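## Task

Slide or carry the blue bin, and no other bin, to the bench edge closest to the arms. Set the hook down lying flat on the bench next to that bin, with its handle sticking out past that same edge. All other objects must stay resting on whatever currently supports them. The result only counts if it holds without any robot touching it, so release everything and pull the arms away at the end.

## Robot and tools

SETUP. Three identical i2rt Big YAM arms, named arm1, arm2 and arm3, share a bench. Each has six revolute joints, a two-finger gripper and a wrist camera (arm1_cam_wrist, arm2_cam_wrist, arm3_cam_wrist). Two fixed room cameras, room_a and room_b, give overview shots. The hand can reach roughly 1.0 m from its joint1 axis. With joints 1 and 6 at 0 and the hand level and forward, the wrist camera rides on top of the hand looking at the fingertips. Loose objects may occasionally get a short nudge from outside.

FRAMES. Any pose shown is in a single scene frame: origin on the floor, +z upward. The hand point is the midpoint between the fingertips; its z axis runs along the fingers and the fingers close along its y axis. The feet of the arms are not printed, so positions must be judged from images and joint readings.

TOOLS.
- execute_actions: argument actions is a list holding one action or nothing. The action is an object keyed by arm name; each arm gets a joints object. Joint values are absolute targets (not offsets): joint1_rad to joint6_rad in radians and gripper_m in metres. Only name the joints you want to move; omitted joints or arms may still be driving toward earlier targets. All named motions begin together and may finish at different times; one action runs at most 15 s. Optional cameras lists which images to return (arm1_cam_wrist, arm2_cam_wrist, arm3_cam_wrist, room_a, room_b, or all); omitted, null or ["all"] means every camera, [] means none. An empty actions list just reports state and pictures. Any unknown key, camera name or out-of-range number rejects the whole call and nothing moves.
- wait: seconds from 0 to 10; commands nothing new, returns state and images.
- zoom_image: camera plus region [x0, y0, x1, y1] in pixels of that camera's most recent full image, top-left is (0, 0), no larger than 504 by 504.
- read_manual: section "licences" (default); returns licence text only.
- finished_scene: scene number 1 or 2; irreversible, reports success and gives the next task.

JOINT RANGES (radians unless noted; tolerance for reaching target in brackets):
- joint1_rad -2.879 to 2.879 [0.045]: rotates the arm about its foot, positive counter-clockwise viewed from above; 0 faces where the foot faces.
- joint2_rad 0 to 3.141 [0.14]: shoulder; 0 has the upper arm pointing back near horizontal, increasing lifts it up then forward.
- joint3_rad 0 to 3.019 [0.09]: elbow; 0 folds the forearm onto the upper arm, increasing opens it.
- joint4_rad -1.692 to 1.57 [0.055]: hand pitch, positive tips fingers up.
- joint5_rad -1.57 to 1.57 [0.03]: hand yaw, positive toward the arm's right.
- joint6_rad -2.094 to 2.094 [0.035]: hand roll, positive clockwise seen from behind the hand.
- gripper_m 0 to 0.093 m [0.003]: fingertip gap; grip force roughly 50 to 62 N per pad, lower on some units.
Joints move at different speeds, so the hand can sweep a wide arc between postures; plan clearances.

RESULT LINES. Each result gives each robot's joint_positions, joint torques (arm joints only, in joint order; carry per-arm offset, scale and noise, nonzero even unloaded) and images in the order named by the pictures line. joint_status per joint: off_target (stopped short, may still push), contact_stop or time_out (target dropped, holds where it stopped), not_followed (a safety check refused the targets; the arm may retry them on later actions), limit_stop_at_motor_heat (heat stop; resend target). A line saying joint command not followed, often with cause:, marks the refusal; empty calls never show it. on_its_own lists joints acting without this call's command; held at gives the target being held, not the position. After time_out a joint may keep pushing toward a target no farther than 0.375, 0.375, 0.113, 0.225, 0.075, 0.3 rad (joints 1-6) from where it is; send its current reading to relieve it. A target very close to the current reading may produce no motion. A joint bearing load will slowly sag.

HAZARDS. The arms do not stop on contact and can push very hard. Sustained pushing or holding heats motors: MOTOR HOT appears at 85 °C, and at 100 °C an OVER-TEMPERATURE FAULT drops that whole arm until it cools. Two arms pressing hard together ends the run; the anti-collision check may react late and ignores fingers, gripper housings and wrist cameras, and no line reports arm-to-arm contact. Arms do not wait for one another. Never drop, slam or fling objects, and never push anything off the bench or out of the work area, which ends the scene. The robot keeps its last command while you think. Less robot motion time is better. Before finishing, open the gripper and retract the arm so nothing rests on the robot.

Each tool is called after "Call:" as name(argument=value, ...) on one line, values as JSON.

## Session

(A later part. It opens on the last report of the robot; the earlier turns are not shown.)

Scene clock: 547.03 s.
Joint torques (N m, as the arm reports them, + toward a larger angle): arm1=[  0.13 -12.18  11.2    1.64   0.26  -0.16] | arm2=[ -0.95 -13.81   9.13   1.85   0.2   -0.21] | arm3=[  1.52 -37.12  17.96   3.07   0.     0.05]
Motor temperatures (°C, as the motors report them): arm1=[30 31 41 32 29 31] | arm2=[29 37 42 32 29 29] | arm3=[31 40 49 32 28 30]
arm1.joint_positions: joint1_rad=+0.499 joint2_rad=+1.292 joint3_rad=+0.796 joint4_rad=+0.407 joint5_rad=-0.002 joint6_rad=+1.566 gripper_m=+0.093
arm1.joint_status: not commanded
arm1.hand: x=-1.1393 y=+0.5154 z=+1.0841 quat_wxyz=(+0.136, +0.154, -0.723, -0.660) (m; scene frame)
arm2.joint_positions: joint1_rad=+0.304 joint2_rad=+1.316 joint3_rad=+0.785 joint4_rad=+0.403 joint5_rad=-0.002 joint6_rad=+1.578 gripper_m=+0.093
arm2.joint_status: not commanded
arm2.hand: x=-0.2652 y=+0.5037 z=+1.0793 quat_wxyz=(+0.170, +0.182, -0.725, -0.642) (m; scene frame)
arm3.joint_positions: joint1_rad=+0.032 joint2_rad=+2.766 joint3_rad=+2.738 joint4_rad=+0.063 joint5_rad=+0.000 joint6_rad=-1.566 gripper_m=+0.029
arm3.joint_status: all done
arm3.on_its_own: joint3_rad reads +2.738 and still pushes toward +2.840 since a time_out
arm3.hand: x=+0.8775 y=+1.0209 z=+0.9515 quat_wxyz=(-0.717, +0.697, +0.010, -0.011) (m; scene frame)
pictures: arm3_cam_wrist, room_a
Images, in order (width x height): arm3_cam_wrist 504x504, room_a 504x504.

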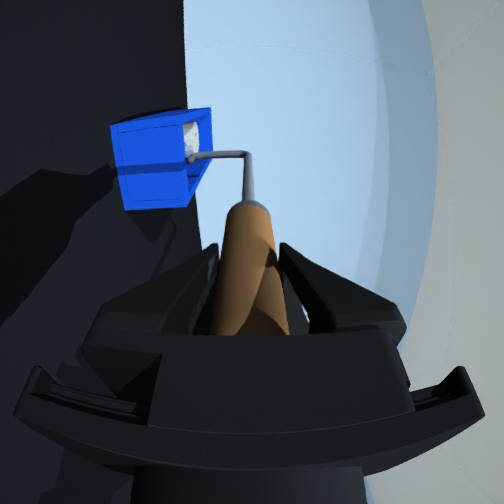

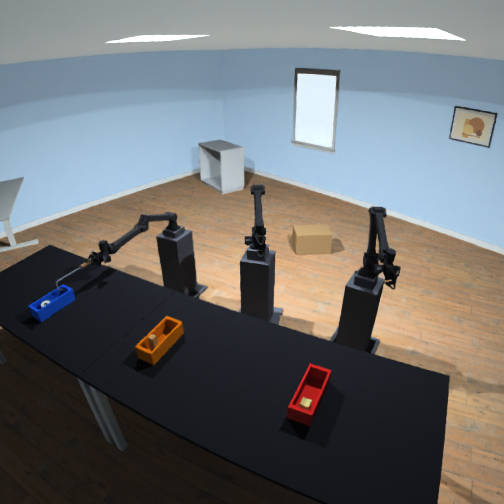

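Call:
execute_actions(actions=[{"arm3":{"joints":{"joint2_rad":2.745}}}], cameras=["arm3_cam_wrist","room_a"])

Call:
zoom_image(camera="room_a", region=[30, 240, 120, 320])

Scene clock: 556.10 s.
Joint torques (N m, as the arm reports them, + toward a larger angle): arm1=[ -0.52 -12.06  11.2    1.73   0.28  -0.19] | arm2=[ -0.81 -13.81   9.19   1.83   0.2   -0.21] | arm3=[  1.67 -36.86  18.03   3.18  -0.02   0.05]
Motor temperatures (°C, as the motors report them): arm1=[30 31 41 32 29 31] | arm2=[29 37 42 32 29 29] | arm3=[31 40 50 32 28 30]
arm1.joint_positions: joint1_rad=+0.499 joint2_rad=+1.292 joint3_rad=+0.796 joint4_rad=+0.407 joint5_rad=-0.002 joint6_rad=+1.566 gripper_m=+0.093
arm1.joint_status: not commanded
arm1.hand: x=-1.1393 y=+0.5154 z=+1.0841 quat_wxyz=(+0.136, +0.154, -0.723, -0.660) (m; scene frame)
arm2.joint_positions: joint1_rad=+0.304 joint2_rad=+1.316 joint3_rad=+0.785 joint4_rad=+0.403 joint5_rad=-0.002 joint6_rad=+1.578 gripper_m=+0.093
arm2.joint_status: not commanded
arm2.hand: x=-0.2652 y=+0.5037 z=+1.0793 quat_wxyz=(+0.170, +0.182, -0.725, -0.642) (m; scene frame)
arm3.joint_positions: joint1_rad=+0.032 joint2_rad=+2.807 joint3_rad=+2.738 joint4_rad=+0.063 joint5_rad=+0.000 joint6_rad=-1.566 gripper_m=+0.029
arm3.joint_status: all done
arm3.on_its_own: joint3_rad reads +2.738 and still pushes toward +2.840 since a time_out
arm3.hand: x=+0.8776 y=+1.0227 z=+0.9101 quat_wxyz=(-0.702, +0.712, +0.011, -0.011) (m; scene frame)
pictures: arm3_cam_wrist, room_a
Images, in order (width x height): arm3_cam_wrist 504x504, room_a 504x504.

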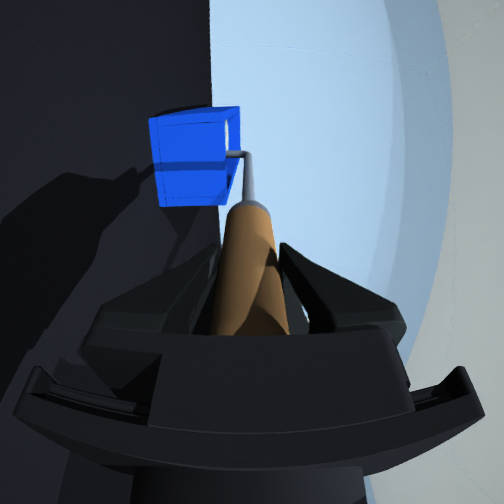

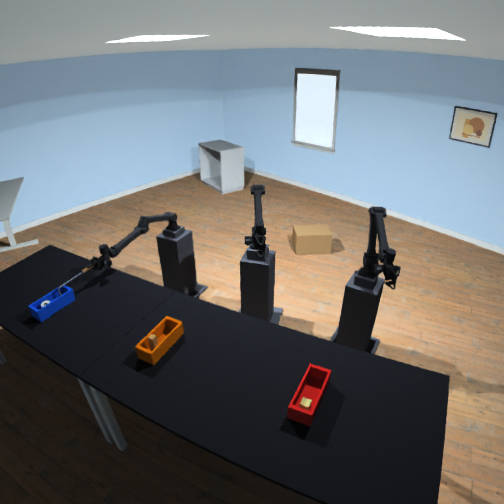

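Region (30, 240, 120, 320) of room_a's 504x504 image, scaled by 5.600, with more detail than that image has.

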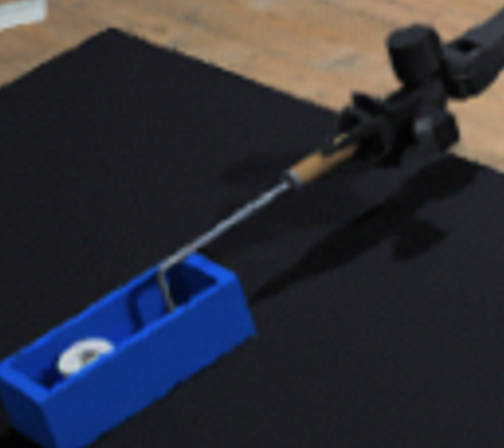

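Call:
execute_actions(actions=[{"arm3":{"joints":{"joint2_rad":2.59,"joint3_rad":2.48,"joint4_rad":0.26}}}], cameras=[])

Call:
execute_actions(actions=[{"arm3":{"joints":{"joint2_rad":2.435,"joint3_rad":2.16,"joint4_rad":0.415}}}], cameras=["arm3_cam_wrist"])

Scene clock: 565.50 s.
Joint torques (N m, as the arm reports them, + toward a larger angle): arm1=[ -0.41 -12.13  11.34   1.72   0.23  -0.18] | arm2=[ -1.06 -13.67   9.11   1.86   0.19  -0.21] | arm3=[  1.79 -35.25  10.5    3.49   0.     0.06]
Motor temperatures (°C, as the motors report them): arm1=[30 31 42 32 29 31] | arm2=[29 37 42 32 29 29] | arm3=[31 41 51 33 28 30]
arm1.joint_positions: joint1_rad=+0.499 joint2_rad=+1.292 joint3_rad=+0.796 joint4_rad=+0.407 joint5_rad=-0.002 joint6_rad=+1.566 gripper_m=+0.093
arm1.joint_status: not commanded
arm1.hand: x=-1.1393 y=+0.5154 z=+1.0841 quat_wxyz=(+0.136, +0.154, -0.723, -0.660) (m; scene frame)
arm2.joint_positions: joint1_rad=+0.304 joint2_rad=+1.316 joint3_rad=+0.785 joint4_rad=+0.403 joint5_rad=-0.002 joint6_rad=+1.578 gripper_m=+0.093
arm2.joint_status: not commanded
arm2.hand: x=-0.2652 y=+0.5037 z=+1.0793 quat_wxyz=(+0.170, +0.182, -0.725, -0.642) (m; scene frame)
arm3.joint_positions: joint1_rad=+0.032 joint2_rad=+2.640 joint3_rad=+2.464 joint4_rad=+0.225 joint5_rad=+0.000 joint6_rad=-1.566 gripper_m=+0.029
arm3.joint_status: all done
arm3.hand: x=+0.8781 y=+1.0025 z=+0.9453 quat_wxyz=(-0.721, +0.692, +0.010, -0.011) (m; scene frame)
pictures: none
No camera images: the call's "cameras" was empty. Leave "cameras" out to get every camera's image.

Scene clock: 566.53 s.
Joint torques (N m, as the arm reports them, + toward a larger angle): arm1=[ -0.22 -11.66  11.15   1.59   0.22  -0.17] | arm2=[ -1.01 -13.88   9.15   1.84   0.2   -0.19] | arm3=[  1.76 -33.87   8.95   3.18   0.     0.03]
Motor temperatures (°C, as the motors report them): arm1=[30 31 42 32 29 31] | arm2=[29 37 42 32 29 29] | arm3=[31 41 50 33 28 30]
arm1.joint_positions: joint1_rad=+0.499 joint2_rad=+1.292 joint3_rad=+0.796 joint4_rad=+0.407 joint5_rad=-0.002 joint6_rad=+1.566 gripper_m=+0.093
arm1.joint_status: not commanded
arm1.hand: x=-1.1393 y=+0.5154 z=+1.0841 quat_wxyz=(+0.136, +0.154, -0.723, -0.660) (m; scene frame)
arm2.joint_positions: joint1_rad=+0.304 joint2_rad=+1.316 joint3_rad=+0.785 joint4_rad=+0.403 joint5_rad=-0.002 joint6_rad=+1.578 gripper_m=+0.093
arm2.joint_status: not commanded
arm2.hand: x=-0.2652 y=+0.5037 z=+1.0793 quat_wxyz=(+0.170, +0.182, -0.725, -0.642) (m; scene frame)
arm3.joint_positions: joint1_rad=+0.032 joint2_rad=+2.491 joint3_rad=+2.158 joint4_rad=+0.387 joint5_rad=+0.000 joint6_rad=-1.566 gripper_m=+0.029
arm3.joint_status: all done
arm3.hand: x=+0.8792 y=+0.9651 z=+0.9420 quat_wxyz=(-0.723, +0.691, +0.010, -0.011) (m; scene frame)
pictures: arm3_cam_wrist
Images, in order (width x height): arm3_cam_wrist 504x504.

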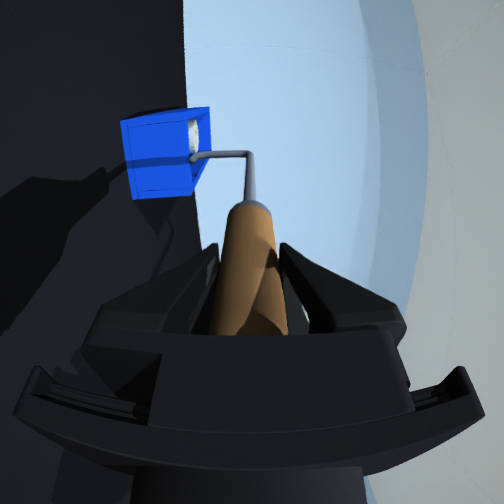

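Call:
execute_actions(actions=[])

Scene clock: 584.97 s.
Joint torques (N m, as the arm reports them, + toward a larger angle): arm1=[ -0.28 -11.59  11.31   1.79   0.28  -0.17] | arm2=[ -0.8  -13.76   9.16   1.88   0.19  -0.2 ] | arm3=[  1.49 -33.62   9.08   3.22  -0.02   0.05]
Motor temperatures (°C, as the motors report them): arm1=[30 31 42 32 29 31] | arm2=[29 37 42 32 29 29] | arm3=[31 41 45 33 28 30]
arm1.joint_positions: joint1_rad=+0.499 joint2_rad=+1.292 joint3_rad=+0.796 joint4_rad=+0.407 joint5_rad=-0.002 joint6_rad=+1.566 gripper_m=+0.093
arm1.joint_status: not commanded
arm1.hand: x=-1.1393 y=+0.5154 z=+1.0841 quat_wxyz=(+0.136, +0.154, -0.723, -0.660) (m; scene frame)
arm2.joint_positions: joint1_rad=+0.304 joint2_rad=+1.316 joint3_rad=+0.785 joint4_rad=+0.403 joint5_rad=-0.002 joint6_rad=+1.578 gripper_m=+0.093
arm2.joint_status: not commanded
arm2.hand: x=-0.2652 y=+0.5037 z=+1.0793 quat_wxyz=(+0.170, +0.182, -0.725, -0.642) (m; scene frame)
arm3.joint_positions: joint1_rad=+0.032 joint2_rad=+2.491 joint3_rad=+2.158 joint4_rad=+0.387 joint5_rad=+0.000 joint6_rad=-1.566 gripper_m=+0.029
arm3.joint_status: all done
arm3.hand: x=+0.8792 y=+0.9651 z=+0.9420 quat_wxyz=(-0.723, +0.691, +0.010, -0.011) (m; scene frame)
pictures: arm1_cam_wrist, arm2_cam_wrist, arm3_cam_wrist, room_a, room_b
Images, in order (width x height): arm1_cam_wrist 504x504, arm2_cam_wrist 504x504, arm3_cam_wrist 504x504, room_a 504x504, room_b 504x504.

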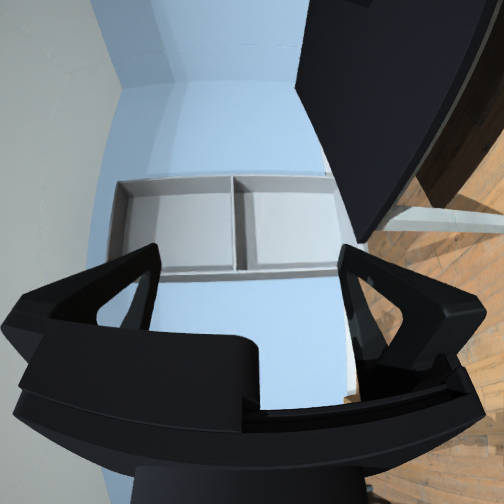

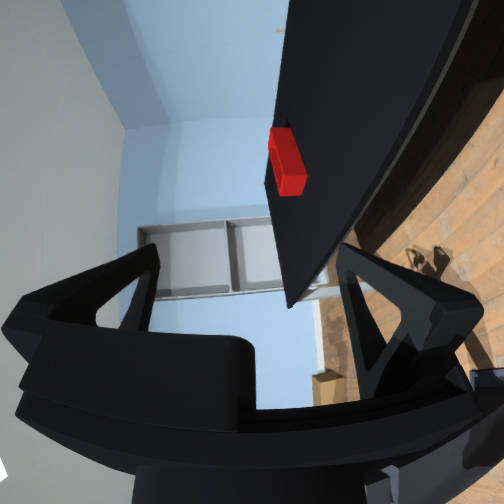

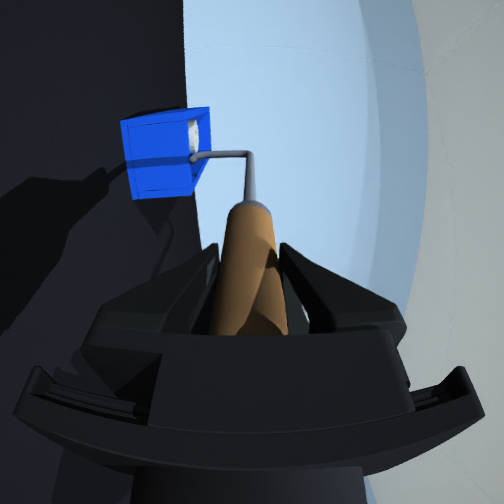

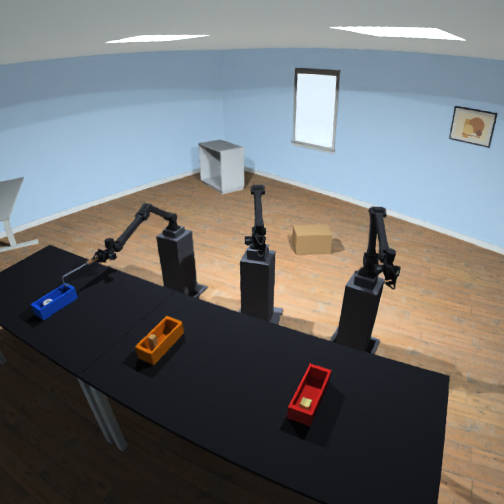

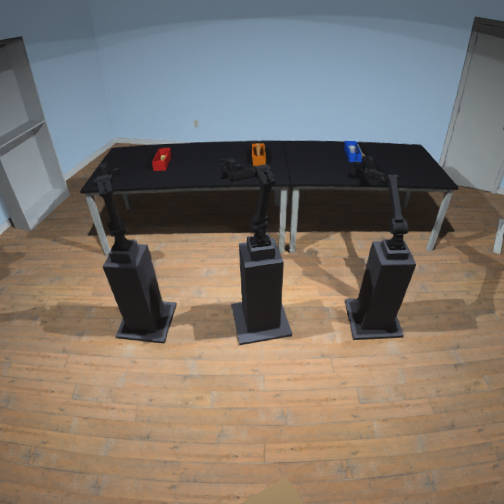

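Call:
execute_actions(actions=[{"arm3":{"joints":{"joint4_rad":0.55}}}], cameras=[])

Call:
execute_actions(actions=[{"arm3":{"joints":{"joint2_rad":2.58,"joint3_rad":2.61,"joint4_rad":0.40}}}], cameras=["arm3_cam_wrist"])

Call:
execute_actions(actions=[{"arm3":{"joints":{"joint2_rad":2.70,"joint3_rad":2.84,"joint4_rad":0.25}}}], cameras=["arm3_cam_wrist"])

Scene clock: 594.53 s.
Joint torques (N m, as the arm reports them, + toward a larger angle): arm1=[ -0.35 -11.71  11.35   1.73   0.23  -0.15] | arm2=[ -1.09 -13.79   9.16   1.91   0.19  -0.19] | arm3=[  1.78 -33.83  10.66   4.1   -0.01   0.05]
Motor temperatures (°C, as the motors report them): arm1=[30 31 42 32 29 31] | arm2=[29 37 42 32 29 29] | arm3=[31 41 44 33 28 30]
arm1.joint_positions: joint1_rad=+0.499 joint2_rad=+1.292 joint3_rad=+0.796 joint4_rad=+0.407 joint5_rad=-0.002 joint6_rad=+1.566 gripper_m=+0.093
arm1.joint_status: not commanded
arm1.hand: x=-1.1393 y=+0.5154 z=+1.0841 quat_wxyz=(+0.136, +0.154, -0.723, -0.660) (m; scene frame)
arm2.joint_positions: joint1_rad=+0.304 joint2_rad=+1.316 joint3_rad=+0.785 joint4_rad=+0.403 joint5_rad=-0.002 joint6_rad=+1.578 gripper_m=+0.093
arm2.joint_status: not commanded
arm2.hand: x=-0.2652 y=+0.5037 z=+1.0793 quat_wxyz=(+0.170, +0.182, -0.725, -0.642) (m; scene frame)
arm3.joint_positions: joint1_rad=+0.032 joint2_rad=+2.492 joint3_rad=+2.137 joint4_rad=+0.499 joint5_rad=+0.000 joint6_rad=-1.566 gripper_m=+0.029
arm3.joint_status: all done
arm3.hand: x=+0.8793 y=+0.9604 z=+0.9548 quat_wxyz=(-0.753, +0.658, +0.010, -0.012) (m; scene frame)
pictures: none
No camera images: the call's "cameras" was empty. Leave "cameras" out to get every camera's image.

Scene clock: 596.97 s.
Joint torques (N m, as the arm reports them, + toward a larger angle): arm1=[ -0.18 -11.87  11.36   1.6    0.26  -0.17] | arm2=[ -0.93 -13.7    9.17   1.87   0.2   -0.21] | arm3=[  1.51 -36.38  17.11   3.32   0.     0.08]
Motor temperatures (°C, as the motors report them): arm1=[30 31 42 32 29 31] | arm2=[29 37 42 32 29 29] | arm3=[31 41 45 33 28 30]
arm1.joint_positions: joint1_rad=+0.499 joint2_rad=+1.292 joint3_rad=+0.796 joint4_rad=+0.407 joint5_rad=-0.002 joint6_rad=+1.566 gripper_m=+0.093
arm1.joint_status: not commanded
arm1.hand: x=-1.1393 y=+0.5154 z=+1.0841 quat_wxyz=(+0.136, +0.154, -0.723, -0.660) (m; scene frame)
arm2.joint_positions: joint1_rad=+0.304 joint2_rad=+1.316 joint3_rad=+0.785 joint4_rad=+0.403 joint5_rad=-0.002 joint6_rad=+1.578 gripper_m=+0.093
arm2.joint_status: not commanded
arm2.hand: x=-0.2652 y=+0.5037 z=+1.0793 quat_wxyz=(+0.170, +0.182, -0.725, -0.642) (m; scene frame)
arm3.joint_positions: joint1_rad=+0.032 joint2_rad=+2.646 joint3_rad=+2.516 joint4_rad=+0.369 joint5_rad=+0.000 joint6_rad=-1.567 gripper_m=+0.029
arm3.joint_status: joint3_rad time_out (moved +0.380 of +0.473); the others done
arm3.on_its_own: joint3_rad reads +2.516 and still pushes toward +2.610 since a time_out
arm3.hand: x=+0.8779 y=+0.9997 z=+1.0072 quat_wxyz=(-0.784, +0.621, +0.010, -0.012) (m; scene frame)
pictures: arm3_cam_wrist
Images, in order (width x height): arm3_cam_wrist 504x504.

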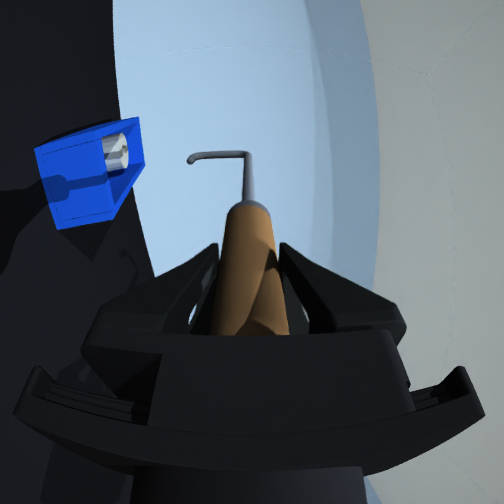

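not run: a stop came earlier in this reply.

Call:
execute_actions(actions=[{"arm3":{"joints":{"joint2_rad":2.70,"joint3_rad":2.84,"joint4_rad":0.25}}}], cameras=["arm3_cam_wrist"])

Call:
execute_actions(actions=[{"arm3":{"joints":{"joint4_rad":0.09}}}], cameras=["arm3_cam_wrist","room_a"])

Scene clock: 602.47 s.
Joint torques (N m, as the arm reports them, + toward a larger angle): arm1=[  0.07 -12.33  11.18   1.74   0.22  -0.17] | arm2=[ -1.09 -13.75   9.17   1.85   0.2   -0.19] | arm3=[  1.63 -37.35  18.12   3.17   0.01   0.06]
Motor temperatures (°C, as the motors report them): arm1=[30 31 42 32 29 31] | arm2=[29 37 42 32 29 29] | arm3=[31 41 47 33 28 30]
arm1.joint_positions: joint1_rad=+0.499 joint2_rad=+1.292 joint3_rad=+0.796 joint4_rad=+0.407 joint5_rad=-0.002 joint6_rad=+1.566 gripper_m=+0.093
arm1.joint_status: not commanded
arm1.hand: x=-1.1393 y=+0.5154 z=+1.0841 quat_wxyz=(+0.136, +0.154, -0.723, -0.660) (m; scene frame)
arm2.joint_positions: joint1_rad=+0.304 joint2_rad=+1.316 joint3_rad=+0.785 joint4_rad=+0.403 joint5_rad=-0.002 joint6_rad=+1.578 gripper_m=+0.093
arm2.joint_status: not commanded
arm2.hand: x=-0.2652 y=+0.5037 z=+1.0793 quat_wxyz=(+0.170, +0.182, -0.725, -0.642) (m; scene frame)
arm3.joint_positions: joint1_rad=+0.032 joint2_rad=+2.767 joint3_rad=+2.735 joint4_rad=+0.222 joint5_rad=+0.000 joint6_rad=-1.567 gripper_m=+0.029
arm3.joint_status: joint3_rad time_out (moved +0.218 of +0.324); the others done
arm3.on_its_own: joint3_rad reads +2.735 and still pushes toward +2.840 since a time_out
arm3.hand: x=+0.8775 y=+1.0170 z=+0.9869 quat_wxyz=(-0.768, +0.640, +0.010, -0.012) (m; scene frame)
pictures: arm3_cam_wrist
Images, in order (width x height): arm3_cam_wrist 504x504.

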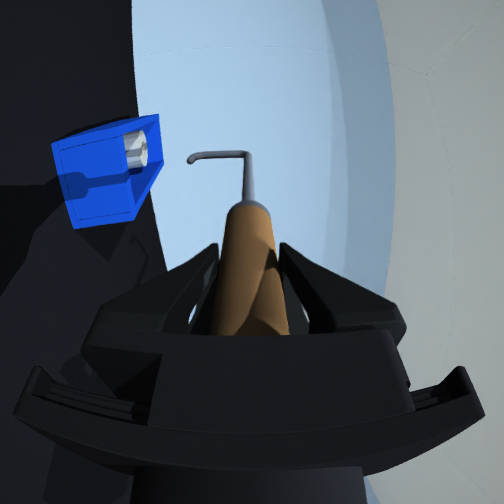

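not run: a stop came earlier in this reply.

Call:
execute_actions(actions=[{"arm3":{"joints":{"joint4_rad":0.09}}}], cameras=["arm3_cam_wrist","room_a"])

Call:
execute_actions(actions=[{"arm3":{"joints":{"joint2_rad":2.75}}}], cameras=["arm3_cam_wrist","room_a"])

Call:
zoom_image(camera="room_a", region=[10, 240, 130, 330])

Scene clock: 607.43 s.
Joint torques (N m, as the arm reports them, + toward a larger angle): arm1=[ -0.36 -12.36  11.15   1.68   0.28  -0.12] | arm2=[ -0.91 -13.71   9.18   1.82   0.2   -0.19] | arm3=[  1.33 -36.77  18.     3.14  -0.02   0.07]
Motor temperatures (°C, as the motors report them): arm1=[30 31 42 32 29 31] | arm2=[29 37 42 32 29 29] | arm3=[31 41 49 33 28 30]
arm1.joint_positions: joint1_rad=+0.499 joint2_rad=+1.292 joint3_rad=+0.796 joint4_rad=+0.407 joint5_rad=-0.002 joint6_rad=+1.566 gripper_m=+0.093
arm1.joint_status: not commanded
arm1.hand: x=-1.1393 y=+0.5154 z=+1.0841 quat_wxyz=(+0.136, +0.154, -0.723, -0.660) (m; scene frame)
arm2.joint_positions: joint1_rad=+0.304 joint2_rad=+1.316 joint3_rad=+0.785 joint4_rad=+0.403 joint5_rad=-0.002 joint6_rad=+1.578 gripper_m=+0.093
arm2.joint_status: not commanded
arm2.hand: x=-0.2652 y=+0.5037 z=+1.0793 quat_wxyz=(+0.170, +0.182, -0.725, -0.642) (m; scene frame)
arm3.joint_positions: joint1_rad=+0.032 joint2_rad=+2.768 joint3_rad=+2.739 joint4_rad=+0.063 joint5_rad=+0.000 joint6_rad=-1.567 gripper_m=+0.029
arm3.joint_status: all done
arm3.on_its_own: joint3_rad reads +2.739 and still pushes toward +2.840 since a time_out
arm3.hand: x=+0.8775 y=+1.0210 z=+0.9499 quat_wxyz=(-0.716, +0.698, +0.011, -0.011) (m; scene frame)
pictures: arm3_cam_wrist, room_a
Images, in order (width x height): arm3_cam_wrist 504x504, room_a 504x504.

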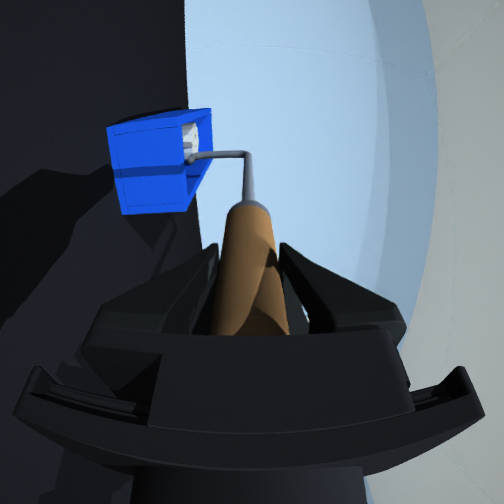

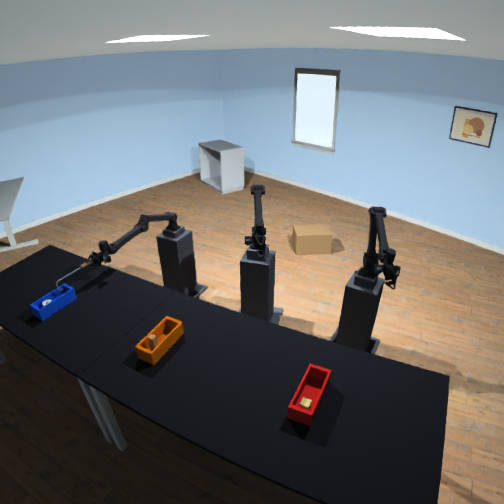

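Scene clock: 608.37 s.
Joint torques (N m, as the arm reports them, + toward a larger angle): arm1=[ -0.38 -12.01  11.37   1.69   0.29  -0.13] | arm2=[ -0.83 -13.73   9.17   1.84   0.19  -0.21] | arm3=[  1.31 -36.92  17.9    3.19  -0.04   0.07]
Motor temperatures (°C, as the motors report them): arm1=[30 31 42 32 29 31] | arm2=[29 37 42 32 29 29] | arm3=[31 41 49 33 28 30]
arm1.joint_positions: joint1_rad=+0.499 joint2_rad=+1.292 joint3_rad=+0.796 joint4_rad=+0.407 joint5_rad=-0.002 joint6_rad=+1.566 gripper_m=+0.093
arm1.joint_status: not commanded
arm1.hand: x=-1.1393 y=+0.5154 z=+1.0841 quat_wxyz=(+0.136, +0.154, -0.723, -0.660) (m; scene frame)
arm2.joint_positions: joint1_rad=+0.304 joint2_rad=+1.316 joint3_rad=+0.785 joint4_rad=+0.403 joint5_rad=-0.002 joint6_rad=+1.578 gripper_m=+0.093
arm2.joint_status: not commanded
arm2.hand: x=-0.2652 y=+0.5037 z=+1.0793 quat_wxyz=(+0.170, +0.182, -0.725, -0.642) (m; scene frame)
arm3.joint_positions: joint1_rad=+0.032 joint2_rad=+2.813 joint3_rad=+2.739 joint4_rad=+0.062 joint5_rad=+0.000 joint6_rad=-1.567 gripper_m=+0.029
arm3.joint_status: all done
arm3.on_its_own: joint3_rad reads +2.739 and still pushes toward +2.840 since a time_out
arm3.hand: x=+0.8776 y=+1.0229 z=+0.9040 quat_wxyz=(-0.700, +0.714, +0.011, -0.010) (m; scene frame)
pictures: arm3_cam_wrist, room_a
Images, in order (width x height): arm3_cam_wrist 504x504, room_a 504x504.

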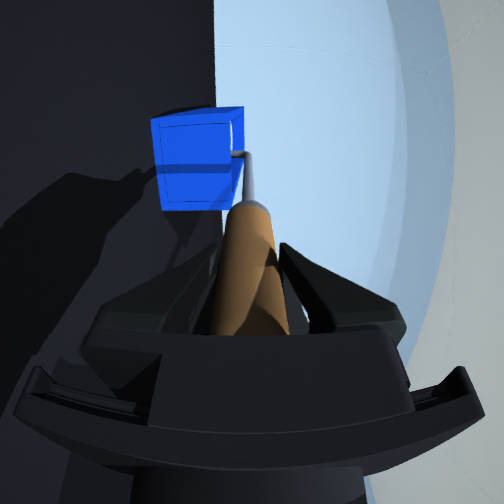

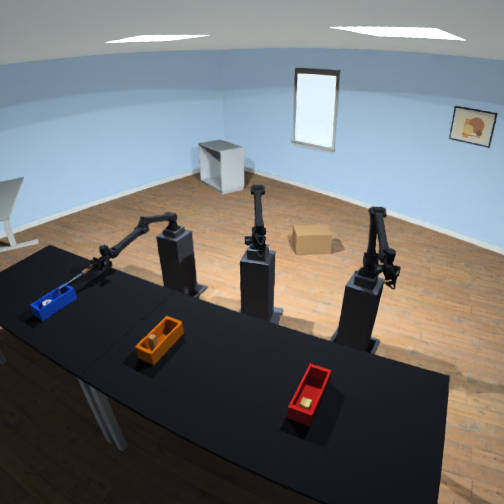

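Region (10, 240, 130, 330) of room_a's 504x504 image, scaled by 4.200, with more detail than that image has; it fills the top 378 rows of this view, and the rest is white.

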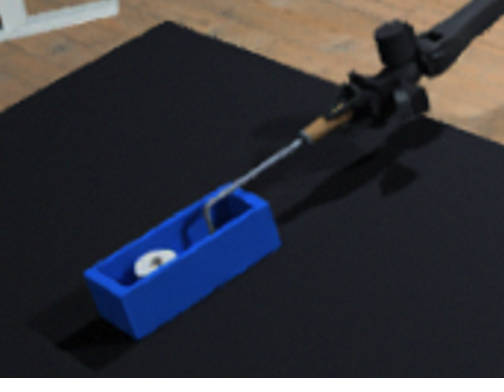

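Call:
execute_actions(actions=[{"arm3":{"joints":{"joint2_rad":2.69,"joint3_rad":2.60,"joint4_rad":0.165}}}], cameras=["arm3_cam_wrist"])

Call:
execute_actions(actions=[{"arm3":{"joints":{"joint2_rad":2.615,"joint3_rad":2.45,"joint4_rad":0.24}}}], cameras=["arm3_cam_wrist"])

Scene clock: 615.83 s.
Joint torques (N m, as the arm reports them, + toward a larger angle): arm1=[ -0.59 -11.69  11.21   1.72   0.22  -0.2 ] | arm2=[ -1.03 -13.82   9.15   1.84   0.2   -0.2 ] | arm3=[  1.34 -36.64  10.07   3.37  -0.02   0.07]
Motor temperatures (°C, as the motors report them): arm1=[30 31 42 32 29 31] | arm2=[29 37 42 32 29 29] | arm3=[31 42 50 33 28 30]
arm1.joint_positions: joint1_rad=+0.499 joint2_rad=+1.292 joint3_rad=+0.796 joint4_rad=+0.407 joint5_rad=-0.002 joint6_rad=+1.566 gripper_m=+0.093
arm1.joint_status: not commanded
arm1.hand: x=-1.1393 y=+0.5154 z=+1.0841 quat_wxyz=(+0.136, +0.154, -0.723, -0.660) (m; scene frame)
arm2.joint_positions: joint1_rad=+0.304 joint2_rad=+1.316 joint3_rad=+0.785 joint4_rad=+0.403 joint5_rad=-0.002 joint6_rad=+1.578 gripper_m=+0.093
arm2.joint_status: not commanded
arm2.hand: x=-0.2652 y=+0.5037 z=+1.0793 quat_wxyz=(+0.170, +0.182, -0.725, -0.642) (m; scene frame)
arm3.joint_positions: joint1_rad=+0.032 joint2_rad=+2.753 joint3_rad=+2.590 joint4_rad=+0.134 joint5_rad=+0.000 joint6_rad=-1.568 gripper_m=+0.029
arm3.joint_status: all done
arm3.hand: x=+0.8779 y=+1.0145 z=+0.8892 quat_wxyz=(-0.694, +0.720, +0.011, -0.010) (m; scene frame)
pictures: arm3_cam_wrist
Images, in order (width x height): arm3_cam_wrist 504x504.

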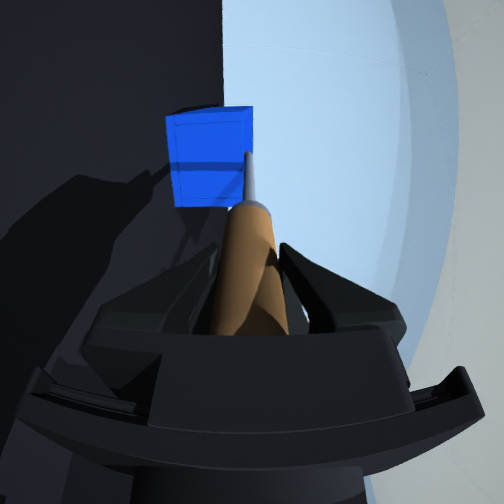

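Scene clock: 616.70 s.
Joint torques (N m, as the arm reports them, + toward a larger angle): arm1=[ -0.59 -12.12  11.01   1.67   0.21  -0.2 ] | arm2=[ -0.89 -13.77   9.15   1.83   0.19  -0.2 ] | arm3=[  1.29 -36.48   9.61   3.43   0.     0.07]
Motor temperatures (°C, as the motors report them): arm1=[30 31 42 32 29 31] | arm2=[29 37 42 32 29 29] | arm3=[31 42 50 33 28 30]
arm1.joint_positions: joint1_rad=+0.499 joint2_rad=+1.292 joint3_rad=+0.796 joint4_rad=+0.407 joint5_rad=-0.002 joint6_rad=+1.566 gripper_m=+0.093
arm1.joint_status: not commanded
arm1.hand: x=-1.1393 y=+0.5154 z=+1.0841 quat_wxyz=(+0.136, +0.154, -0.723, -0.660) (m; scene frame)
arm2.joint_positions: joint1_rad=+0.304 joint2_rad=+1.316 joint3_rad=+0.785 joint4_rad=+0.403 joint5_rad=-0.002 joint6_rad=+1.578 gripper_m=+0.093
arm2.joint_status: not commanded
arm2.hand: x=-0.2652 y=+0.5037 z=+1.0793 quat_wxyz=(+0.170, +0.182, -0.725, -0.642) (m; scene frame)
arm3.joint_positions: joint1_rad=+0.032 joint2_rad=+2.680 joint3_rad=+2.443 joint4_rad=+0.206 joint5_rad=+0.000 joint6_rad=-1.568 gripper_m=+0.029
arm3.joint_status: all done
arm3.hand: x=+0.8783 y=+1.0020 z=+0.8880 quat_wxyz=(-0.693, +0.721, +0.011, -0.010) (m; scene frame)
pictures: arm3_cam_wrist
Images, in order (width x height): arm3_cam_wrist 504x504.

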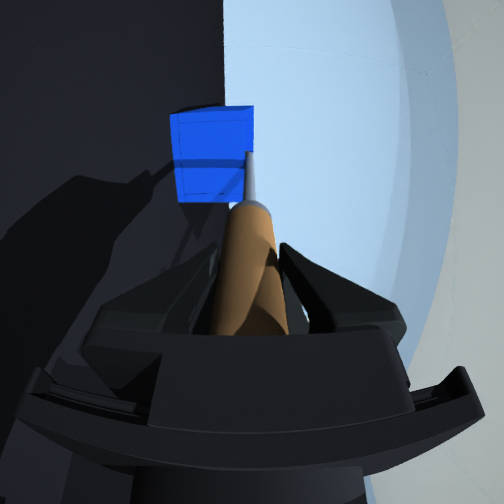

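Call:
execute_actions(actions=[{"arm3":{"joints":{"joint2_rad":2.53,"joint3_rad":2.295,"joint4_rad":0.33}}}], cameras=["arm3_cam_wrist"])

Call:
execute_actions(actions=[{"arm3":{"joints":{"joint2_rad":2.45,"joint3_rad":2.135,"joint4_rad":0.41}}}], cameras=["arm3_cam_wrist"])

Call:
execute_actions(actions=[{"arm3":{"joints":{"joint2_rad":2.368,"joint3_rad":1.97,"joint4_rad":0.49}}}], cameras=["arm3_cam_wrist","room_a"])

Scene clock: 622.60 s.
Joint torques (N m, as the arm reports them, + toward a larger angle): arm1=[  0.16 -12.    11.37   1.56   0.22  -0.2 ] | arm2=[ -0.88 -13.72   9.15   1.83   0.2   -0.2 ] | arm3=[  1.83 -36.21   9.68   3.76  -0.01   0.09]
Motor temperatures (°C, as the motors report them): arm1=[30 31 42 32 29 31] | arm2=[29 37 42 32 29 29] | arm3=[31 42 48 33 28 30]
arm1.joint_positions: joint1_rad=+0.499 joint2_rad=+1.292 joint3_rad=+0.796 joint4_rad=+0.407 joint5_rad=-0.002 joint6_rad=+1.566 gripper_m=+0.093
arm1.joint_status: not commanded
arm1.hand: x=-1.1393 y=+0.5154 z=+1.0841 quat_wxyz=(+0.136, +0.154, -0.723, -0.660) (m; scene frame)
arm2.joint_positions: joint1_rad=+0.304 joint2_rad=+1.316 joint3_rad=+0.785 joint4_rad=+0.403 joint5_rad=-0.002 joint6_rad=+1.578 gripper_m=+0.093
arm2.joint_status: not commanded
arm2.hand: x=-0.2652 y=+0.5037 z=+1.0793 quat_wxyz=(+0.170, +0.182, -0.725, -0.642) (m; scene frame)
arm3.joint_positions: joint1_rad=+0.032 joint2_rad=+2.603 joint3_rad=+2.286 joint4_rad=+0.289 joint5_rad=+0.000 joint6_rad=-1.568 gripper_m=+0.029
arm3.joint_status: all done
arm3.hand: x=+0.8789 y=+0.9843 z=+0.8875 quat_wxyz=(-0.694, +0.720, +0.011, -0.010) (m; scene frame)
pictures: arm3_cam_wrist
Images, in order (width x height): arm3_cam_wrist 504x504.

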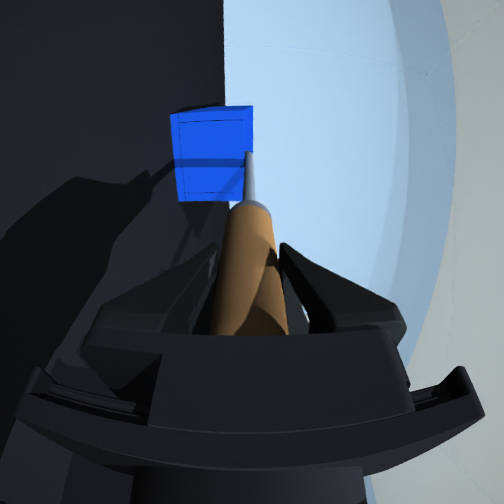

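Scene clock: 623.47 s.
Joint torques (N m, as the arm reports them, + toward a larger angle): arm1=[ -0.25 -12.41  11.32   1.59   0.27  -0.15] | arm2=[ -1.02 -13.77   9.13   1.84   0.2   -0.2 ] | arm3=[  1.66 -35.42   9.44   3.81  -0.03   0.09]
Motor temperatures (°C, as the motors report them): arm1=[30 31 42 32 29 31] | arm2=[29 37 42 32 29 29] | arm3=[31 42 48 33 28 30]
arm1.joint_positions: joint1_rad=+0.499 joint2_rad=+1.292 joint3_rad=+0.796 joint4_rad=+0.407 joint5_rad=-0.002 joint6_rad=+1.566 gripper_m=+0.093
arm1.joint_status: not commanded
arm1.hand: x=-1.1393 y=+0.5154 z=+1.0841 quat_wxyz=(+0.136, +0.154, -0.723, -0.660) (m; scene frame)
arm2.joint_positions: joint1_rad=+0.304 joint2_rad=+1.316 joint3_rad=+0.785 joint4_rad=+0.403 joint5_rad=-0.002 joint6_rad=+1.578 gripper_m=+0.093
arm2.joint_status: not commanded
arm2.hand: x=-0.2652 y=+0.5037 z=+1.0793 quat_wxyz=(+0.170, +0.182, -0.725, -0.642) (m; scene frame)
arm3.joint_positions: joint1_rad=+0.032 joint2_rad=+2.522 joint3_rad=+2.125 joint4_rad=+0.367 joint5_rad=+0.000 joint6_rad=-1.568 gripper_m=+0.029
arm3.joint_status: all done
arm3.hand: x=+0.8795 y=+0.9615 z=+0.8873 quat_wxyz=(-0.693, +0.721, +0.011, -0.010) (m; scene frame)
pictures: arm3_cam_wrist
Images, in order (width x height): arm3_cam_wrist 504x504.

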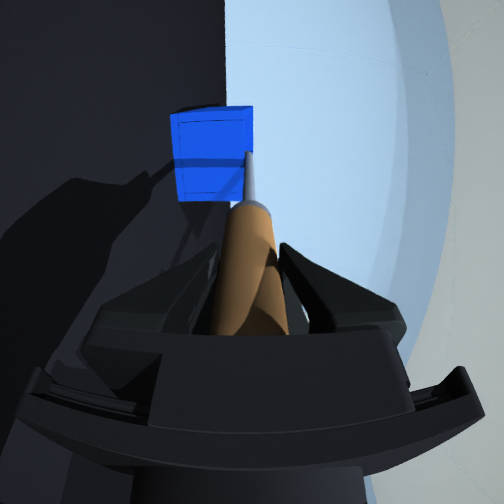

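Scene clock: 624.33 s.
Joint torques (N m, as the arm reports them, + toward a larger angle): arm1=[ -0.37 -11.98  11.12   1.74   0.21  -0.19] | arm2=[ -1.02 -13.79   9.17   1.86   0.19  -0.2 ] | arm3=[  1.58 -34.3    9.26   3.89  -0.02   0.05]
Motor temperatures (°C, as the motors report them): arm1=[30 31 42 32 29 31] | arm2=[29 37 42 32 29 29] | arm3=[31 42 48 33 28 30]
arm1.joint_positions: joint1_rad=+0.499 joint2_rad=+1.292 joint3_rad=+0.796 joint4_rad=+0.407 joint5_rad=-0.002 joint6_rad=+1.566 gripper_m=+0.093
arm1.joint_status: not commanded
arm1.hand: x=-1.1393 y=+0.5154 z=+1.0841 quat_wxyz=(+0.136, +0.154, -0.723, -0.660) (m; scene frame)
arm2.joint_positions: joint1_rad=+0.304 joint2_rad=+1.316 joint3_rad=+0.785 joint4_rad=+0.403 joint5_rad=-0.002 joint6_rad=+1.578 gripper_m=+0.093
arm2.joint_status: not commanded
arm2.hand: x=-0.2652 y=+0.5037 z=+1.0793 quat_wxyz=(+0.170, +0.182, -0.725, -0.642) (m; scene frame)
arm3.joint_positions: joint1_rad=+0.032 joint2_rad=+2.439 joint3_rad=+1.960 joint4_rad=+0.446 joint5_rad=+0.000 joint6_rad=-1.568 gripper_m=+0.029
arm3.joint_status: all done
arm3.hand: x=+0.8804 y=+0.9332 z=+0.8869 quat_wxyz=(-0.692, +0.722, +0.011, -0.010) (m; scene frame)
pictures: arm3_cam_wrist, room_a
Images, in order (width x height): arm3_cam_wrist 504x504, room_a 504x504.

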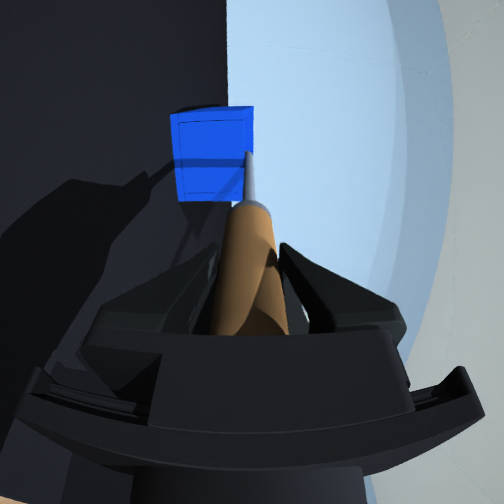

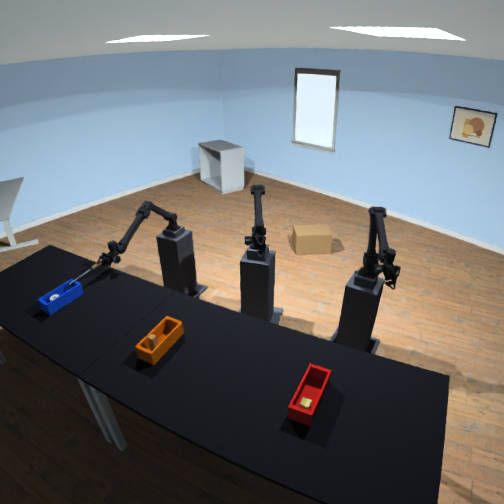

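Pulling works. Continue.

Call:
execute_actions(actions=[{"arm3":{"joints":{"joint2_rad":2.28,"joint3_rad":1.805,"joint4_rad":0.575}}}], cameras=[])

Call:
execute_actions(actions=[{"arm3":{"joints":{"joint2_rad":2.13,"joint3_rad":1.51,"joint4_rad":0.715}}}], cameras=["arm3_cam_wrist"])

Call:
execute_actions(actions=[{"arm3":{"joints":{"joint2_rad":1.985,"joint3_rad":1.22,"joint4_rad":0.85}}}], cameras=["arm3_cam_wrist"])

Call:
execute_actions(actions=[{"arm3":{"joints":{"joint2_rad":1.85,"joint3_rad":0.965,"joint4_rad":0.965}}}], cameras=["arm3_cam_wrist","room_a","room_b"])

Scene clock: 631.37 s.
Joint torques (N m, as the arm reports them, + toward a larger angle): arm1=[ -0.67 -12.05  11.21   1.8    0.23  -0.14] | arm2=[ -0.88 -13.9    9.17   1.87   0.19  -0.21] | arm3=[  1.64 -33.     9.09   4.18  -0.01   0.04]
Motor temperatures (°C, as the motors report them): arm1=[30 31 42 32 29 31] | arm2=[29 37 42 32 29 29] | arm3=[31 42 46 33 28 30]
arm1.joint_positions: joint1_rad=+0.499 joint2_rad=+1.292 joint3_rad=+0.796 joint4_rad=+0.407 joint5_rad=-0.002 joint6_rad=+1.566 gripper_m=+0.093
arm1.joint_status: not commanded
arm1.hand: x=-1.1393 y=+0.5154 z=+1.0841 quat_wxyz=(+0.136, +0.154, -0.723, -0.660) (m; scene frame)
arm2.joint_positions: joint1_rad=+0.304 joint2_rad=+1.316 joint3_rad=+0.785 joint4_rad=+0.403 joint5_rad=-0.002 joint6_rad=+1.578 gripper_m=+0.093
arm2.joint_status: not commanded
arm2.hand: x=-0.2652 y=+0.5037 z=+1.0793 quat_wxyz=(+0.170, +0.182, -0.725, -0.642) (m; scene frame)
arm3.joint_positions: joint1_rad=+0.032 joint2_rad=+2.353 joint3_rad=+1.792 joint4_rad=+0.525 joint5_rad=+0.000 joint6_rad=-1.568 gripper_m=+0.029
arm3.joint_status: all done
arm3.hand: x=+0.8814 y=+0.9000 z=+0.8873 quat_wxyz=(-0.691, +0.722, +0.011, -0.010) (m; scene frame)
pictures: none
No camera images: the call's "cameras" was empty. Leave "cameras" out to get every camera's image.

Scene clock: 632.40 s.
Joint torques (N m, as the arm reports them, + toward a larger angle): arm1=[ -0.82 -12.24  11.15   1.6    0.28  -0.14] | arm2=[ -1.04 -13.81   9.17   1.84   0.19  -0.2 ] | arm3=[  1.54 -28.25   8.43   3.95  -0.02   0.07]
Motor temperatures (°C, as the motors report them): arm1=[30 31 42 32 29 31] | arm2=[29 37 42 32 29 29] | arm3=[31 42 46 33 28 30]
arm1.joint_positions: joint1_rad=+0.499 joint2_rad=+1.292 joint3_rad=+0.796 joint4_rad=+0.407 joint5_rad=-0.002 joint6_rad=+1.566 gripper_m=+0.093
arm1.joint_status: not commanded
arm1.hand: x=-1.1393 y=+0.5154 z=+1.0841 quat_wxyz=(+0.136, +0.154, -0.723, -0.660) (m; scene frame)
arm2.joint_positions: joint1_rad=+0.304 joint2_rad=+1.316 joint3_rad=+0.785 joint4_rad=+0.403 joint5_rad=-0.002 joint6_rad=+1.578 gripper_m=+0.093
arm2.joint_status: not commanded
arm2.hand: x=-0.2652 y=+0.5037 z=+1.0793 quat_wxyz=(+0.170, +0.182, -0.725, -0.642) (m; scene frame)
arm3.joint_positions: joint1_rad=+0.032 joint2_rad=+2.182 joint3_rad=+1.498 joint4_rad=+0.670 joint5_rad=+0.000 joint6_rad=-1.568 gripper_m=+0.029
arm3.joint_status: all done
arm3.hand: x=+0.8834 y=+0.8307 z=+0.9057 quat_wxyz=(-0.699, +0.715, +0.011, -0.010) (m; scene frame)
pictures: arm3_cam_wrist
Images, in order (width x height): arm3_cam_wrist 504x504.

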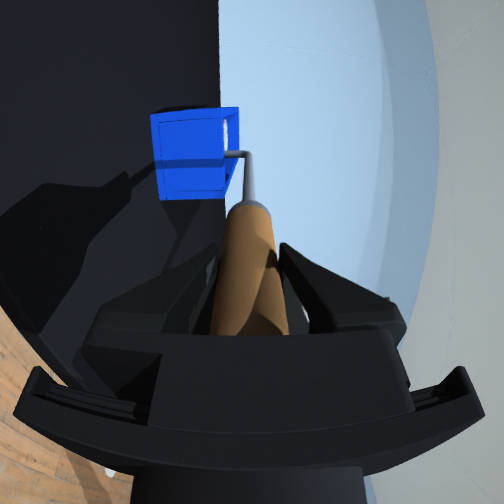

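Scene clock: 633.43 s.
Joint torques (N m, as the arm reports them, + toward a larger angle): arm1=[  0.11 -12.12  11.27   1.72   0.23  -0.14] | arm2=[ -0.98 -13.81   9.17   1.87   0.19  -0.19] | arm3=[  1.69 -24.69   7.64   3.93  -0.02   0.07]
Motor temperatures (°C, as the motors report them): arm1=[30 31 42 32 29 31] | arm2=[29 37 42 32 29 29] | arm3=[31 42 46 33 28 30]
arm1.joint_positions: joint1_rad=+0.499 joint2_rad=+1.292 joint3_rad=+0.796 joint4_rad=+0.407 joint5_rad=-0.002 joint6_rad=+1.566 gripper_m=+0.093
arm1.joint_status: not commanded
arm1.hand: x=-1.1393 y=+0.5154 z=+1.0841 quat_wxyz=(+0.136, +0.154, -0.723, -0.660) (m; scene frame)
arm2.joint_positions: joint1_rad=+0.304 joint2_rad=+1.316 joint3_rad=+0.785 joint4_rad=+0.403 joint5_rad=-0.002 joint6_rad=+1.578 gripper_m=+0.093
arm2.joint_status: not commanded
arm2.hand: x=-0.2652 y=+0.5037 z=+1.0793 quat_wxyz=(+0.170, +0.182, -0.725, -0.642) (m; scene frame)
arm3.joint_positions: joint1_rad=+0.032 joint2_rad=+2.034 joint3_rad=+1.208 joint4_rad=+0.805 joint5_rad=+0.000 joint6_rad=-1.568 gripper_m=+0.029
arm3.joint_status: all done
arm3.hand: x=+0.8859 y=+0.7506 z=+0.9019 quat_wxyz=(-0.696, +0.718, +0.011, -0.010) (m; scene frame)
pictures: arm3_cam_wrist
Images, in order (width x height): arm3_cam_wrist 504x504.

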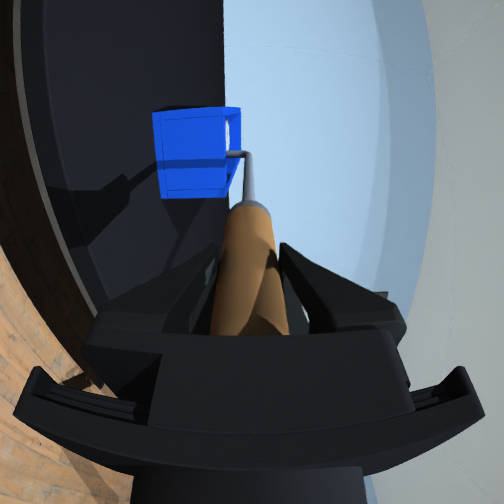

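Scene clock: 634.40 s.
Joint torques (N m, as the arm reports them, + toward a larger angle): arm1=[ -0.5  -12.39  11.17   1.85   0.22  -0.18] | arm2=[ -0.93 -13.74   9.17   1.87   0.19  -0.22] | arm3=[  1.61 -21.55   6.82   4.04  -0.02   0.07]
Motor temperatures (°C, as the motors report them): arm1=[30 31 42 32 29 31] | arm2=[29 37 42 32 29 29] | arm3=[31 42 46 33 28 30]
arm1.joint_positions: joint1_rad=+0.499 joint2_rad=+1.292 joint3_rad=+0.796 joint4_rad=+0.407 joint5_rad=-0.002 joint6_rad=+1.566 gripper_m=+0.093
arm1.joint_status: not commanded
arm1.hand: x=-1.1393 y=+0.5154 z=+1.0841 quat_wxyz=(+0.136, +0.154, -0.723, -0.660) (m; scene frame)
arm2.joint_positions: joint1_rad=+0.304 joint2_rad=+1.316 joint3_rad=+0.785 joint4_rad=+0.403 joint5_rad=-0.002 joint6_rad=+1.578 gripper_m=+0.093
arm2.joint_status: not commanded
arm2.hand: x=-0.2652 y=+0.5037 z=+1.0793 quat_wxyz=(+0.170, +0.182, -0.725, -0.642) (m; scene frame)
arm3.joint_positions: joint1_rad=+0.032 joint2_rad=+1.894 joint3_rad=+0.954 joint4_rad=+0.918 joint5_rad=+0.000 joint6_rad=-1.568 gripper_m=+0.029
arm3.joint_status: all done
arm3.hand: x=+0.8883 y=+0.6718 z=+0.9042 quat_wxyz=(-0.696, +0.718, +0.011, -0.010) (m; scene frame)
pictures: arm3_cam_wrist, room_a, room_b
Images, in order (width x height): arm3_cam_wrist 504x504, room_a 504x504, room_b 504x504.

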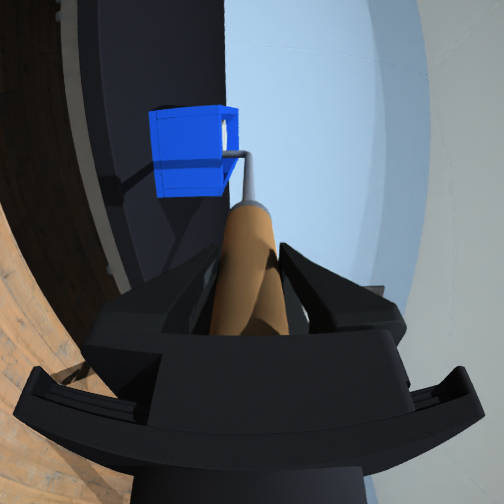

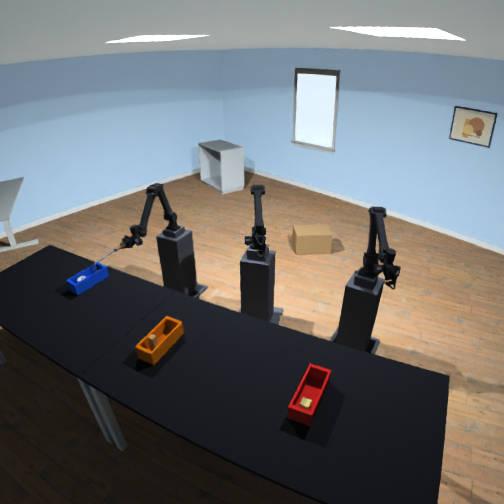

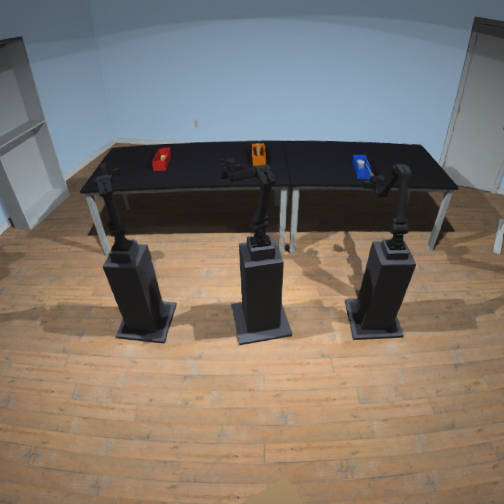

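Call:
execute_actions(actions=[{"arm3":{"joints":{"joint2_rad":1.715,"joint3_rad":0.73,"joint4_rad":1.065}}}], cameras=["arm3_cam_wrist","room_a","room_b"])

Call:
zoom_image(camera="room_b", region=[320, 140, 440, 210])

Scene clock: 645.63 s.
Joint torques (N m, as the arm reports them, + toward a larger angle): arm1=[  0.01 -12.53  11.28   1.72   0.23  -0.18] | arm2=[ -0.9  -13.84   9.11   1.85   0.19  -0.2 ] | arm3=[  1.54 -17.53   6.17   4.03  -0.01   0.06]
Motor temperatures (°C, as the motors report them): arm1=[30 31 42 32 29 31] | arm2=[29 36 42 32 29 29] | arm3=[31 40 44 33 28 30]
arm1.joint_positions: joint1_rad=+0.499 joint2_rad=+1.292 joint3_rad=+0.796 joint4_rad=+0.407 joint5_rad=-0.002 joint6_rad=+1.566 gripper_m=+0.093
arm1.joint_status: not commanded
arm1.hand: x=-1.1393 y=+0.5154 z=+1.0841 quat_wxyz=(+0.136, +0.154, -0.723, -0.660) (m; scene frame)
arm2.joint_positions: joint1_rad=+0.304 joint2_rad=+1.316 joint3_rad=+0.785 joint4_rad=+0.403 joint5_rad=-0.002 joint6_rad=+1.578 gripper_m=+0.093
arm2.joint_status: not commanded
arm2.hand: x=-0.2652 y=+0.5037 z=+1.0793 quat_wxyz=(+0.170, +0.182, -0.725, -0.642) (m; scene frame)
arm3.joint_positions: joint1_rad=+0.032 joint2_rad=+1.753 joint3_rad=+0.719 joint4_rad=+1.017 joint5_rad=+0.000 joint6_rad=-1.568 gripper_m=+0.029
arm3.joint_status: all done
arm3.hand: x=+0.8906 y=+0.5927 z=+0.9088 quat_wxyz=(-0.698, +0.716, +0.011, -0.010) (m; scene frame)
pictures: arm3_cam_wrist, room_a, room_b
Images, in order (width x height): arm3_cam_wrist 504x504, room_a 504x504, room_b 504x504.

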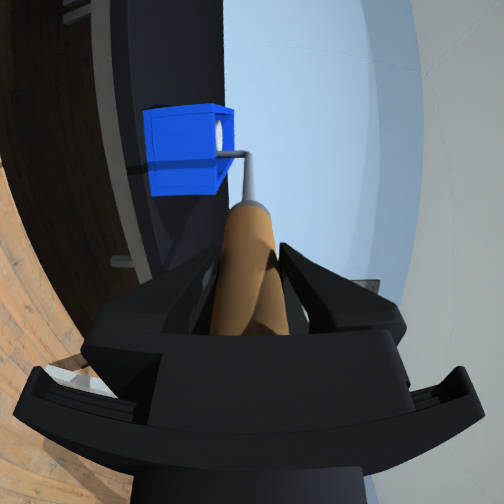

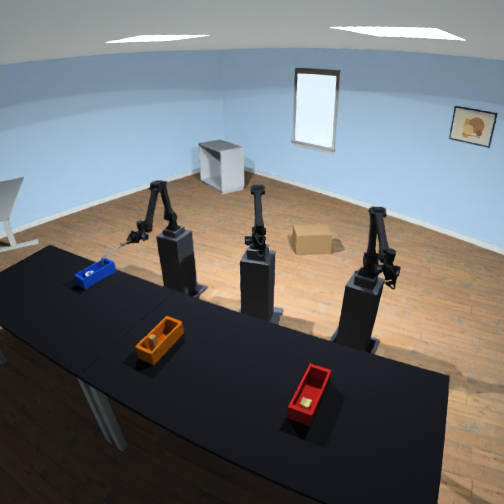

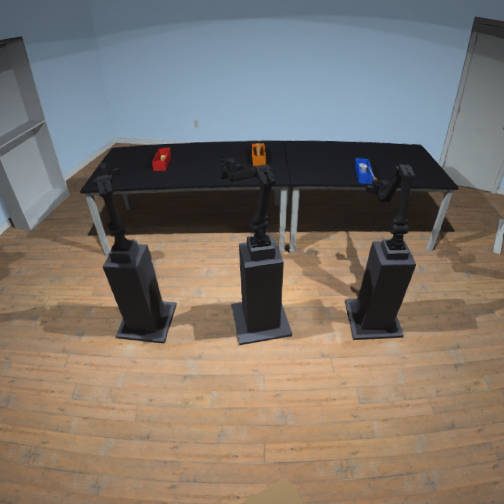

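Region (320, 140, 440, 210) of room_b's 504x504 image, scaled by 4.200, with more detail than that image has; it fills the top 294 rows of this view, and the rest is white.

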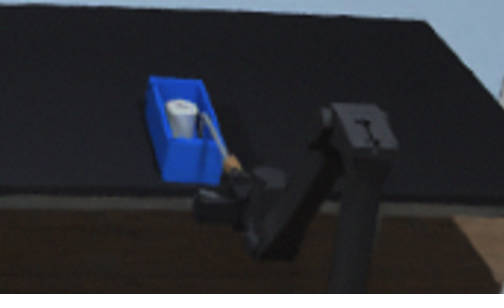

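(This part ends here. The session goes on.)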